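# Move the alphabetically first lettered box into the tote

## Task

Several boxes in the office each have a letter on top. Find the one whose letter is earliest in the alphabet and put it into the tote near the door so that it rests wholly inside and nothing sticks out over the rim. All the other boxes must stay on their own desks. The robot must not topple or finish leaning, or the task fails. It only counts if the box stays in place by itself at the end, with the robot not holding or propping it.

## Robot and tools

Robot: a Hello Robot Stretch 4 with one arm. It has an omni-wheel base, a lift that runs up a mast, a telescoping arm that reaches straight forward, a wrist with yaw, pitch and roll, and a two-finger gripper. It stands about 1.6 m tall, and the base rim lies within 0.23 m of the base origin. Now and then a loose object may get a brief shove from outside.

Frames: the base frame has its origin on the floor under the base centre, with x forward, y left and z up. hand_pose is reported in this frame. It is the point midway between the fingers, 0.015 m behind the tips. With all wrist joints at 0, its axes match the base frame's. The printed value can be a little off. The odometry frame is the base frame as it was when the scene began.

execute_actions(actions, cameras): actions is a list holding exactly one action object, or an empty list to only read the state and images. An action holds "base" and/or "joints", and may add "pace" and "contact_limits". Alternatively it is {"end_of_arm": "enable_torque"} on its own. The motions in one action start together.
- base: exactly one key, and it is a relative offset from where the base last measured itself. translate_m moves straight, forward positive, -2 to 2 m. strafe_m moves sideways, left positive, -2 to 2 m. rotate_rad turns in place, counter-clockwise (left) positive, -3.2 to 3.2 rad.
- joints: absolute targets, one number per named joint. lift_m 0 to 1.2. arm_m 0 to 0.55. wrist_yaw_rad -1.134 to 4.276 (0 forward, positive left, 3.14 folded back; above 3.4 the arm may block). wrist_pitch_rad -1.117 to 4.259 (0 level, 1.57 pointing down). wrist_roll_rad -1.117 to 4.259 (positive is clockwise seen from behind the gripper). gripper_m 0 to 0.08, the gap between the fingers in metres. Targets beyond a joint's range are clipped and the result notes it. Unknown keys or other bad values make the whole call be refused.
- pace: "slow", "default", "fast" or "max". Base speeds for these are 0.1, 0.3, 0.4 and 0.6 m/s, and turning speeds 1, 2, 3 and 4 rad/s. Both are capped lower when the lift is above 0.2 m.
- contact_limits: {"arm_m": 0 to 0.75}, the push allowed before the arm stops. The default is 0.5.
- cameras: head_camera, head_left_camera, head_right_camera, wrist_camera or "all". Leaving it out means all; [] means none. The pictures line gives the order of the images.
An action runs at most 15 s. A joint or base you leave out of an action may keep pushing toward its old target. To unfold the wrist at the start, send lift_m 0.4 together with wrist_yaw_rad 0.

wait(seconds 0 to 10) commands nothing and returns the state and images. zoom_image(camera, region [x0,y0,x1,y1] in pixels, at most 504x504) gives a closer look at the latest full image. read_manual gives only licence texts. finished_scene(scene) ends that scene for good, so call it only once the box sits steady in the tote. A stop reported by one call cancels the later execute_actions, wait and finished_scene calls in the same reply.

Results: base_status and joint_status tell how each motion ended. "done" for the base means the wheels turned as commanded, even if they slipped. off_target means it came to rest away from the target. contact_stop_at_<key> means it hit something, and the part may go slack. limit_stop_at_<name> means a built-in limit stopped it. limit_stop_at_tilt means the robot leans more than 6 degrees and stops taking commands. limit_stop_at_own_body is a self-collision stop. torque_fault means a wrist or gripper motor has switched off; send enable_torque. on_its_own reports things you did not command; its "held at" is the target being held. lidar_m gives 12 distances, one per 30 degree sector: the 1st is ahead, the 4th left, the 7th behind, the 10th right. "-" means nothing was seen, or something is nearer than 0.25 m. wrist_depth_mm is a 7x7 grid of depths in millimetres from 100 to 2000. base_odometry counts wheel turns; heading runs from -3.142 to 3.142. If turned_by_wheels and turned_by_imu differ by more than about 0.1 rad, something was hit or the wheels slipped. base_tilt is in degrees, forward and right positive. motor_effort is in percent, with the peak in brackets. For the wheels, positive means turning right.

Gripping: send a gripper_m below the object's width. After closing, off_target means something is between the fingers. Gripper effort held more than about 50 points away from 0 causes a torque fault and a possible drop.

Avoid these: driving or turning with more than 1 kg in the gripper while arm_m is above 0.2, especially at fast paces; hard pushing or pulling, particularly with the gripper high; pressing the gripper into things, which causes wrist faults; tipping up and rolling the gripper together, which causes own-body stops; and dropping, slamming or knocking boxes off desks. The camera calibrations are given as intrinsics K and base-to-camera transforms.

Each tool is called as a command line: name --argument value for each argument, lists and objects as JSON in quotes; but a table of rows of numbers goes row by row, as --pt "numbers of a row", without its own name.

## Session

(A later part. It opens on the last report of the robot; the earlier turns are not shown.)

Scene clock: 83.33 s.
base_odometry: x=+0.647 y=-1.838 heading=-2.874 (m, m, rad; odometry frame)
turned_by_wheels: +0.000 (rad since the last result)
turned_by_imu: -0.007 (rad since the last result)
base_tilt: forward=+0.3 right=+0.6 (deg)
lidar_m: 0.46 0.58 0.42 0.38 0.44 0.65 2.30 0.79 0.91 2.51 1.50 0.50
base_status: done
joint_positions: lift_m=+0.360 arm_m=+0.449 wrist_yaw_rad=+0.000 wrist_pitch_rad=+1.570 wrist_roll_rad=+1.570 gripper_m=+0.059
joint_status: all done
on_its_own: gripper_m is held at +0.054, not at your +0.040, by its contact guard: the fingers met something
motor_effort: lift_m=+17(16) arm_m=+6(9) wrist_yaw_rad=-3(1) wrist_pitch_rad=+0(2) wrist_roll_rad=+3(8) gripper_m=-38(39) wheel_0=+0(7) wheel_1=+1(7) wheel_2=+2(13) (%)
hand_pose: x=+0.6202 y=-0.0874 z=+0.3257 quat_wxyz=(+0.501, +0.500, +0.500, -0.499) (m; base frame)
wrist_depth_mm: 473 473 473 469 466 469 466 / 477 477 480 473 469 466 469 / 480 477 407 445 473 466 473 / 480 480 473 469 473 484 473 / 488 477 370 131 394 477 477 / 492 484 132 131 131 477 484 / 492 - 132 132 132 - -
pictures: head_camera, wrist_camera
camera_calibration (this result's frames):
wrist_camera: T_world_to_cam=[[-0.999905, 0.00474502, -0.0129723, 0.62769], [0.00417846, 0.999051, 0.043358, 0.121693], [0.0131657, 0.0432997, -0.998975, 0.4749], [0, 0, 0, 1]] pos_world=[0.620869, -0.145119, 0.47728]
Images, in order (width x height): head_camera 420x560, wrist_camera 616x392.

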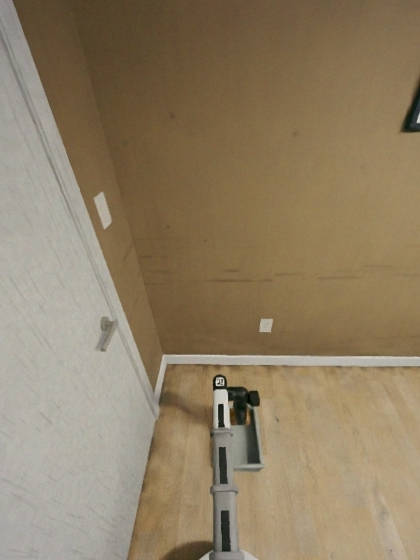

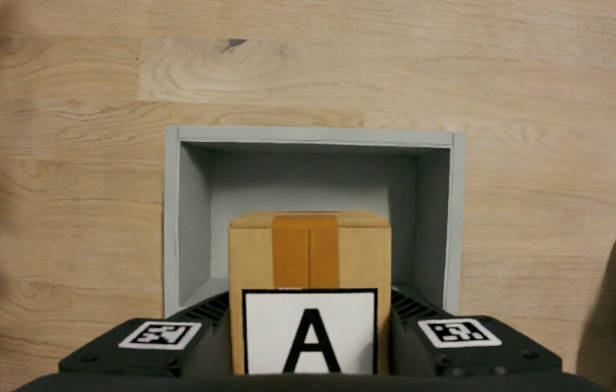

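execute_actions --actions '[{"base":{"strafe_m":-0.012},"joints":{"lift_m":0.071}}]' --cameras '["wrist_camera"]'

Scene clock: 87.90 s.
base_odometry: x=+0.644 y=-1.826 heading=-2.874 (m, m, rad; odometry frame)
turned_by_wheels: +0.000 (rad since the last result)
turned_by_imu: -0.002 (rad since the last result)
base_tilt: forward=+0.3 right=+0.7 (deg)
lidar_m: 0.48 0.58 0.43 0.39 0.46 0.68 2.36 0.79 0.91 2.50 1.51 0.50
base_status: done
joint_positions: lift_m=+0.071 arm_m=+0.449 wrist_yaw_rad=+0.000 wrist_pitch_rad=+1.570 wrist_roll_rad=+1.570 gripper_m=+0.059
joint_status: all done
on_its_own: gripper_m is held at +0.054, not at your +0.040, by its contact guard: the fingers met something
motor_effort: lift_m=+16(11) arm_m=+6(6) wrist_yaw_rad=-2(4) wrist_pitch_rad=-1(1) wrist_roll_rad=+3(3) gripper_m=-39(38) wheel_0=+1(6) wheel_1=-2(7) wheel_2=+0(0) (%)
hand_pose: x=+0.6201 y=-0.0874 z=+0.0367 quat_wxyz=(+0.501, +0.500, +0.500, -0.499) (m; base frame)
wrist_depth_mm: - - - - - - - / 118 118 118 115 111 112 - / 169 183 182 182 181 180 179 / 179 184 184 182 183 181 181 / 180 186 185 131 183 183 182 / 179 187 132 131 131 184 183 / 173 - 132 132 132 - -
pictures: wrist_camera
camera_calibration (this result's frames):
wrist_camera: T_world_to_cam=[[-0.999905, 0.00475728, -0.0129052, 0.623927], [0.00419363, 0.999051, 0.0433577, 0.134212], [0.0130992, 0.0432995, -0.998976, 0.186282], [0, 0, 0, 1]] pos_world=[0.620865, -0.145119, 0.188324]
Images, in order (width x height): wrist_camera 616x392.

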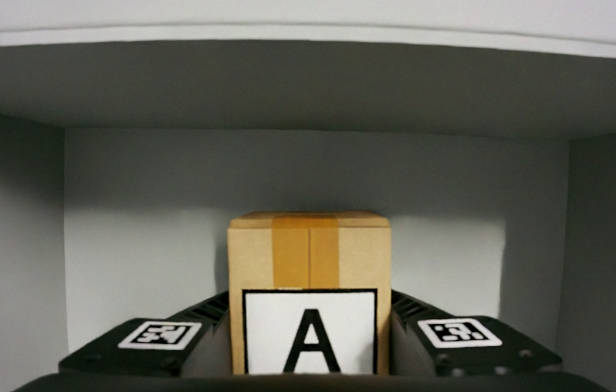

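execute_actions --actions '[{"joints":{"gripper_m":0.08}}]' --cameras '[]'

execute_actions --actions '[{"joints":{"lift_m":0.22},"pace":"fast"}]' --cameras '["wrist_camera"]'

finished_scene --scene 2

Scene clock: 90.90 s.
base_odometry: x=+0.644 y=-1.826 heading=-2.874 (m, m, rad; odometry frame)
turned_by_wheels: +0.000 (rad since the last result)
turned_by_imu: -0.001 (rad since the last result)
base_tilt: forward=+0.3 right=+0.6 (deg)
lidar_m: 0.44 0.57 0.43 0.41 0.47 0.71 2.37 0.79 0.89 2.49 1.47 0.53
base_status: not commanded
joint_positions: lift_m=+0.071 arm_m=+0.449 wrist_yaw_rad=+0.000 wrist_pitch_rad=+1.570 wrist_roll_rad=+1.570 gripper_m=+0.080
joint_status: all done
motor_effort: lift_m=+16(16) arm_m=+6(6) wrist_yaw_rad=-4(5) wrist_pitch_rad=+3(1) wrist_roll_rad=+2(3) gripper_m=+0(36) wheel_0=+1(1) wheel_1=-3(3) wheel_2=+0(0) (%)
hand_pose: x=+0.6201 y=-0.0874 z=+0.0367 quat_wxyz=(+0.501, +0.500, +0.500, -0.499) (m; base frame)
wrist_depth_mm: - - - - - - - / 117 118 118 115 111 111 - / 168 183 183 182 181 181 180 / 178 185 183 183 182 181 181 / 179 186 185 134 183 183 182 / 179 186 139 134 134 182 - / - - 135 135 135 - -
pictures: none
No camera images: the call's "cameras" was empty. Leave "cameras" out to get every camera's image.

Scene clock: 92.27 s.
base_odometry: x=+0.644 y=-1.826 heading=-2.874 (m, m, rad; odometry frame)
turned_by_wheels: +0.000 (rad since the last result)
turned_by_imu: +0.000 (rad since the last result)
base_tilt: forward=+0.3 right=+0.7 (deg)
lidar_m: 0.46 0.59 0.42 0.38 0.45 0.67 2.36 0.79 0.90 2.51 1.48 0.49
base_status: not commanded
joint_positions: lift_m=+0.220 arm_m=+0.449 wrist_yaw_rad=+0.000 wrist_pitch_rad=+1.570 wrist_roll_rad=+1.570 gripper_m=+0.080
joint_status: all done
motor_effort: lift_m=+21(25) arm_m=+6(5) wrist_yaw_rad=-4(3) wrist_pitch_rad=-1(1) wrist_roll_rad=+2(3) gripper_m=+2(1) wheel_0=+1(1) wheel_1=-3(3) wheel_2=+0(0) (%)
hand_pose: x=+0.6201 y=-0.0874 z=+0.1854 quat_wxyz=(+0.500, +0.500, +0.500, -0.500) (m; base frame)
wrist_depth_mm: 334 330 330 332 330 329 325 / 336 332 332 332 332 329 329 / 338 225 231 222 213 227 332 / 340 260 334 332 332 278 273 / 343 264 334 283 334 277 273 / 343 220 338 285 338 236 334 / - - 254 297 272 - -
pictures: wrist_camera
camera_calibration (this result's frames):
wrist_camera: T_world_to_cam=[[-0.999906, 0.00480457, -0.0128796, 0.625837], [0.00424198, 0.999051, 0.0433576, 0.127738], [0.0130757, 0.0432989, -0.998977, 0.334775], [0, 0, 0, 1]] pos_world=[0.620858, -0.145119, 0.336955]
Images, in order (width x height): wrist_camera 616x392.

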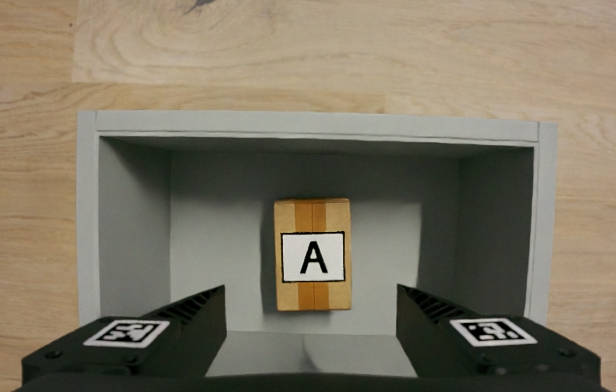

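The scene is finished: the task was done.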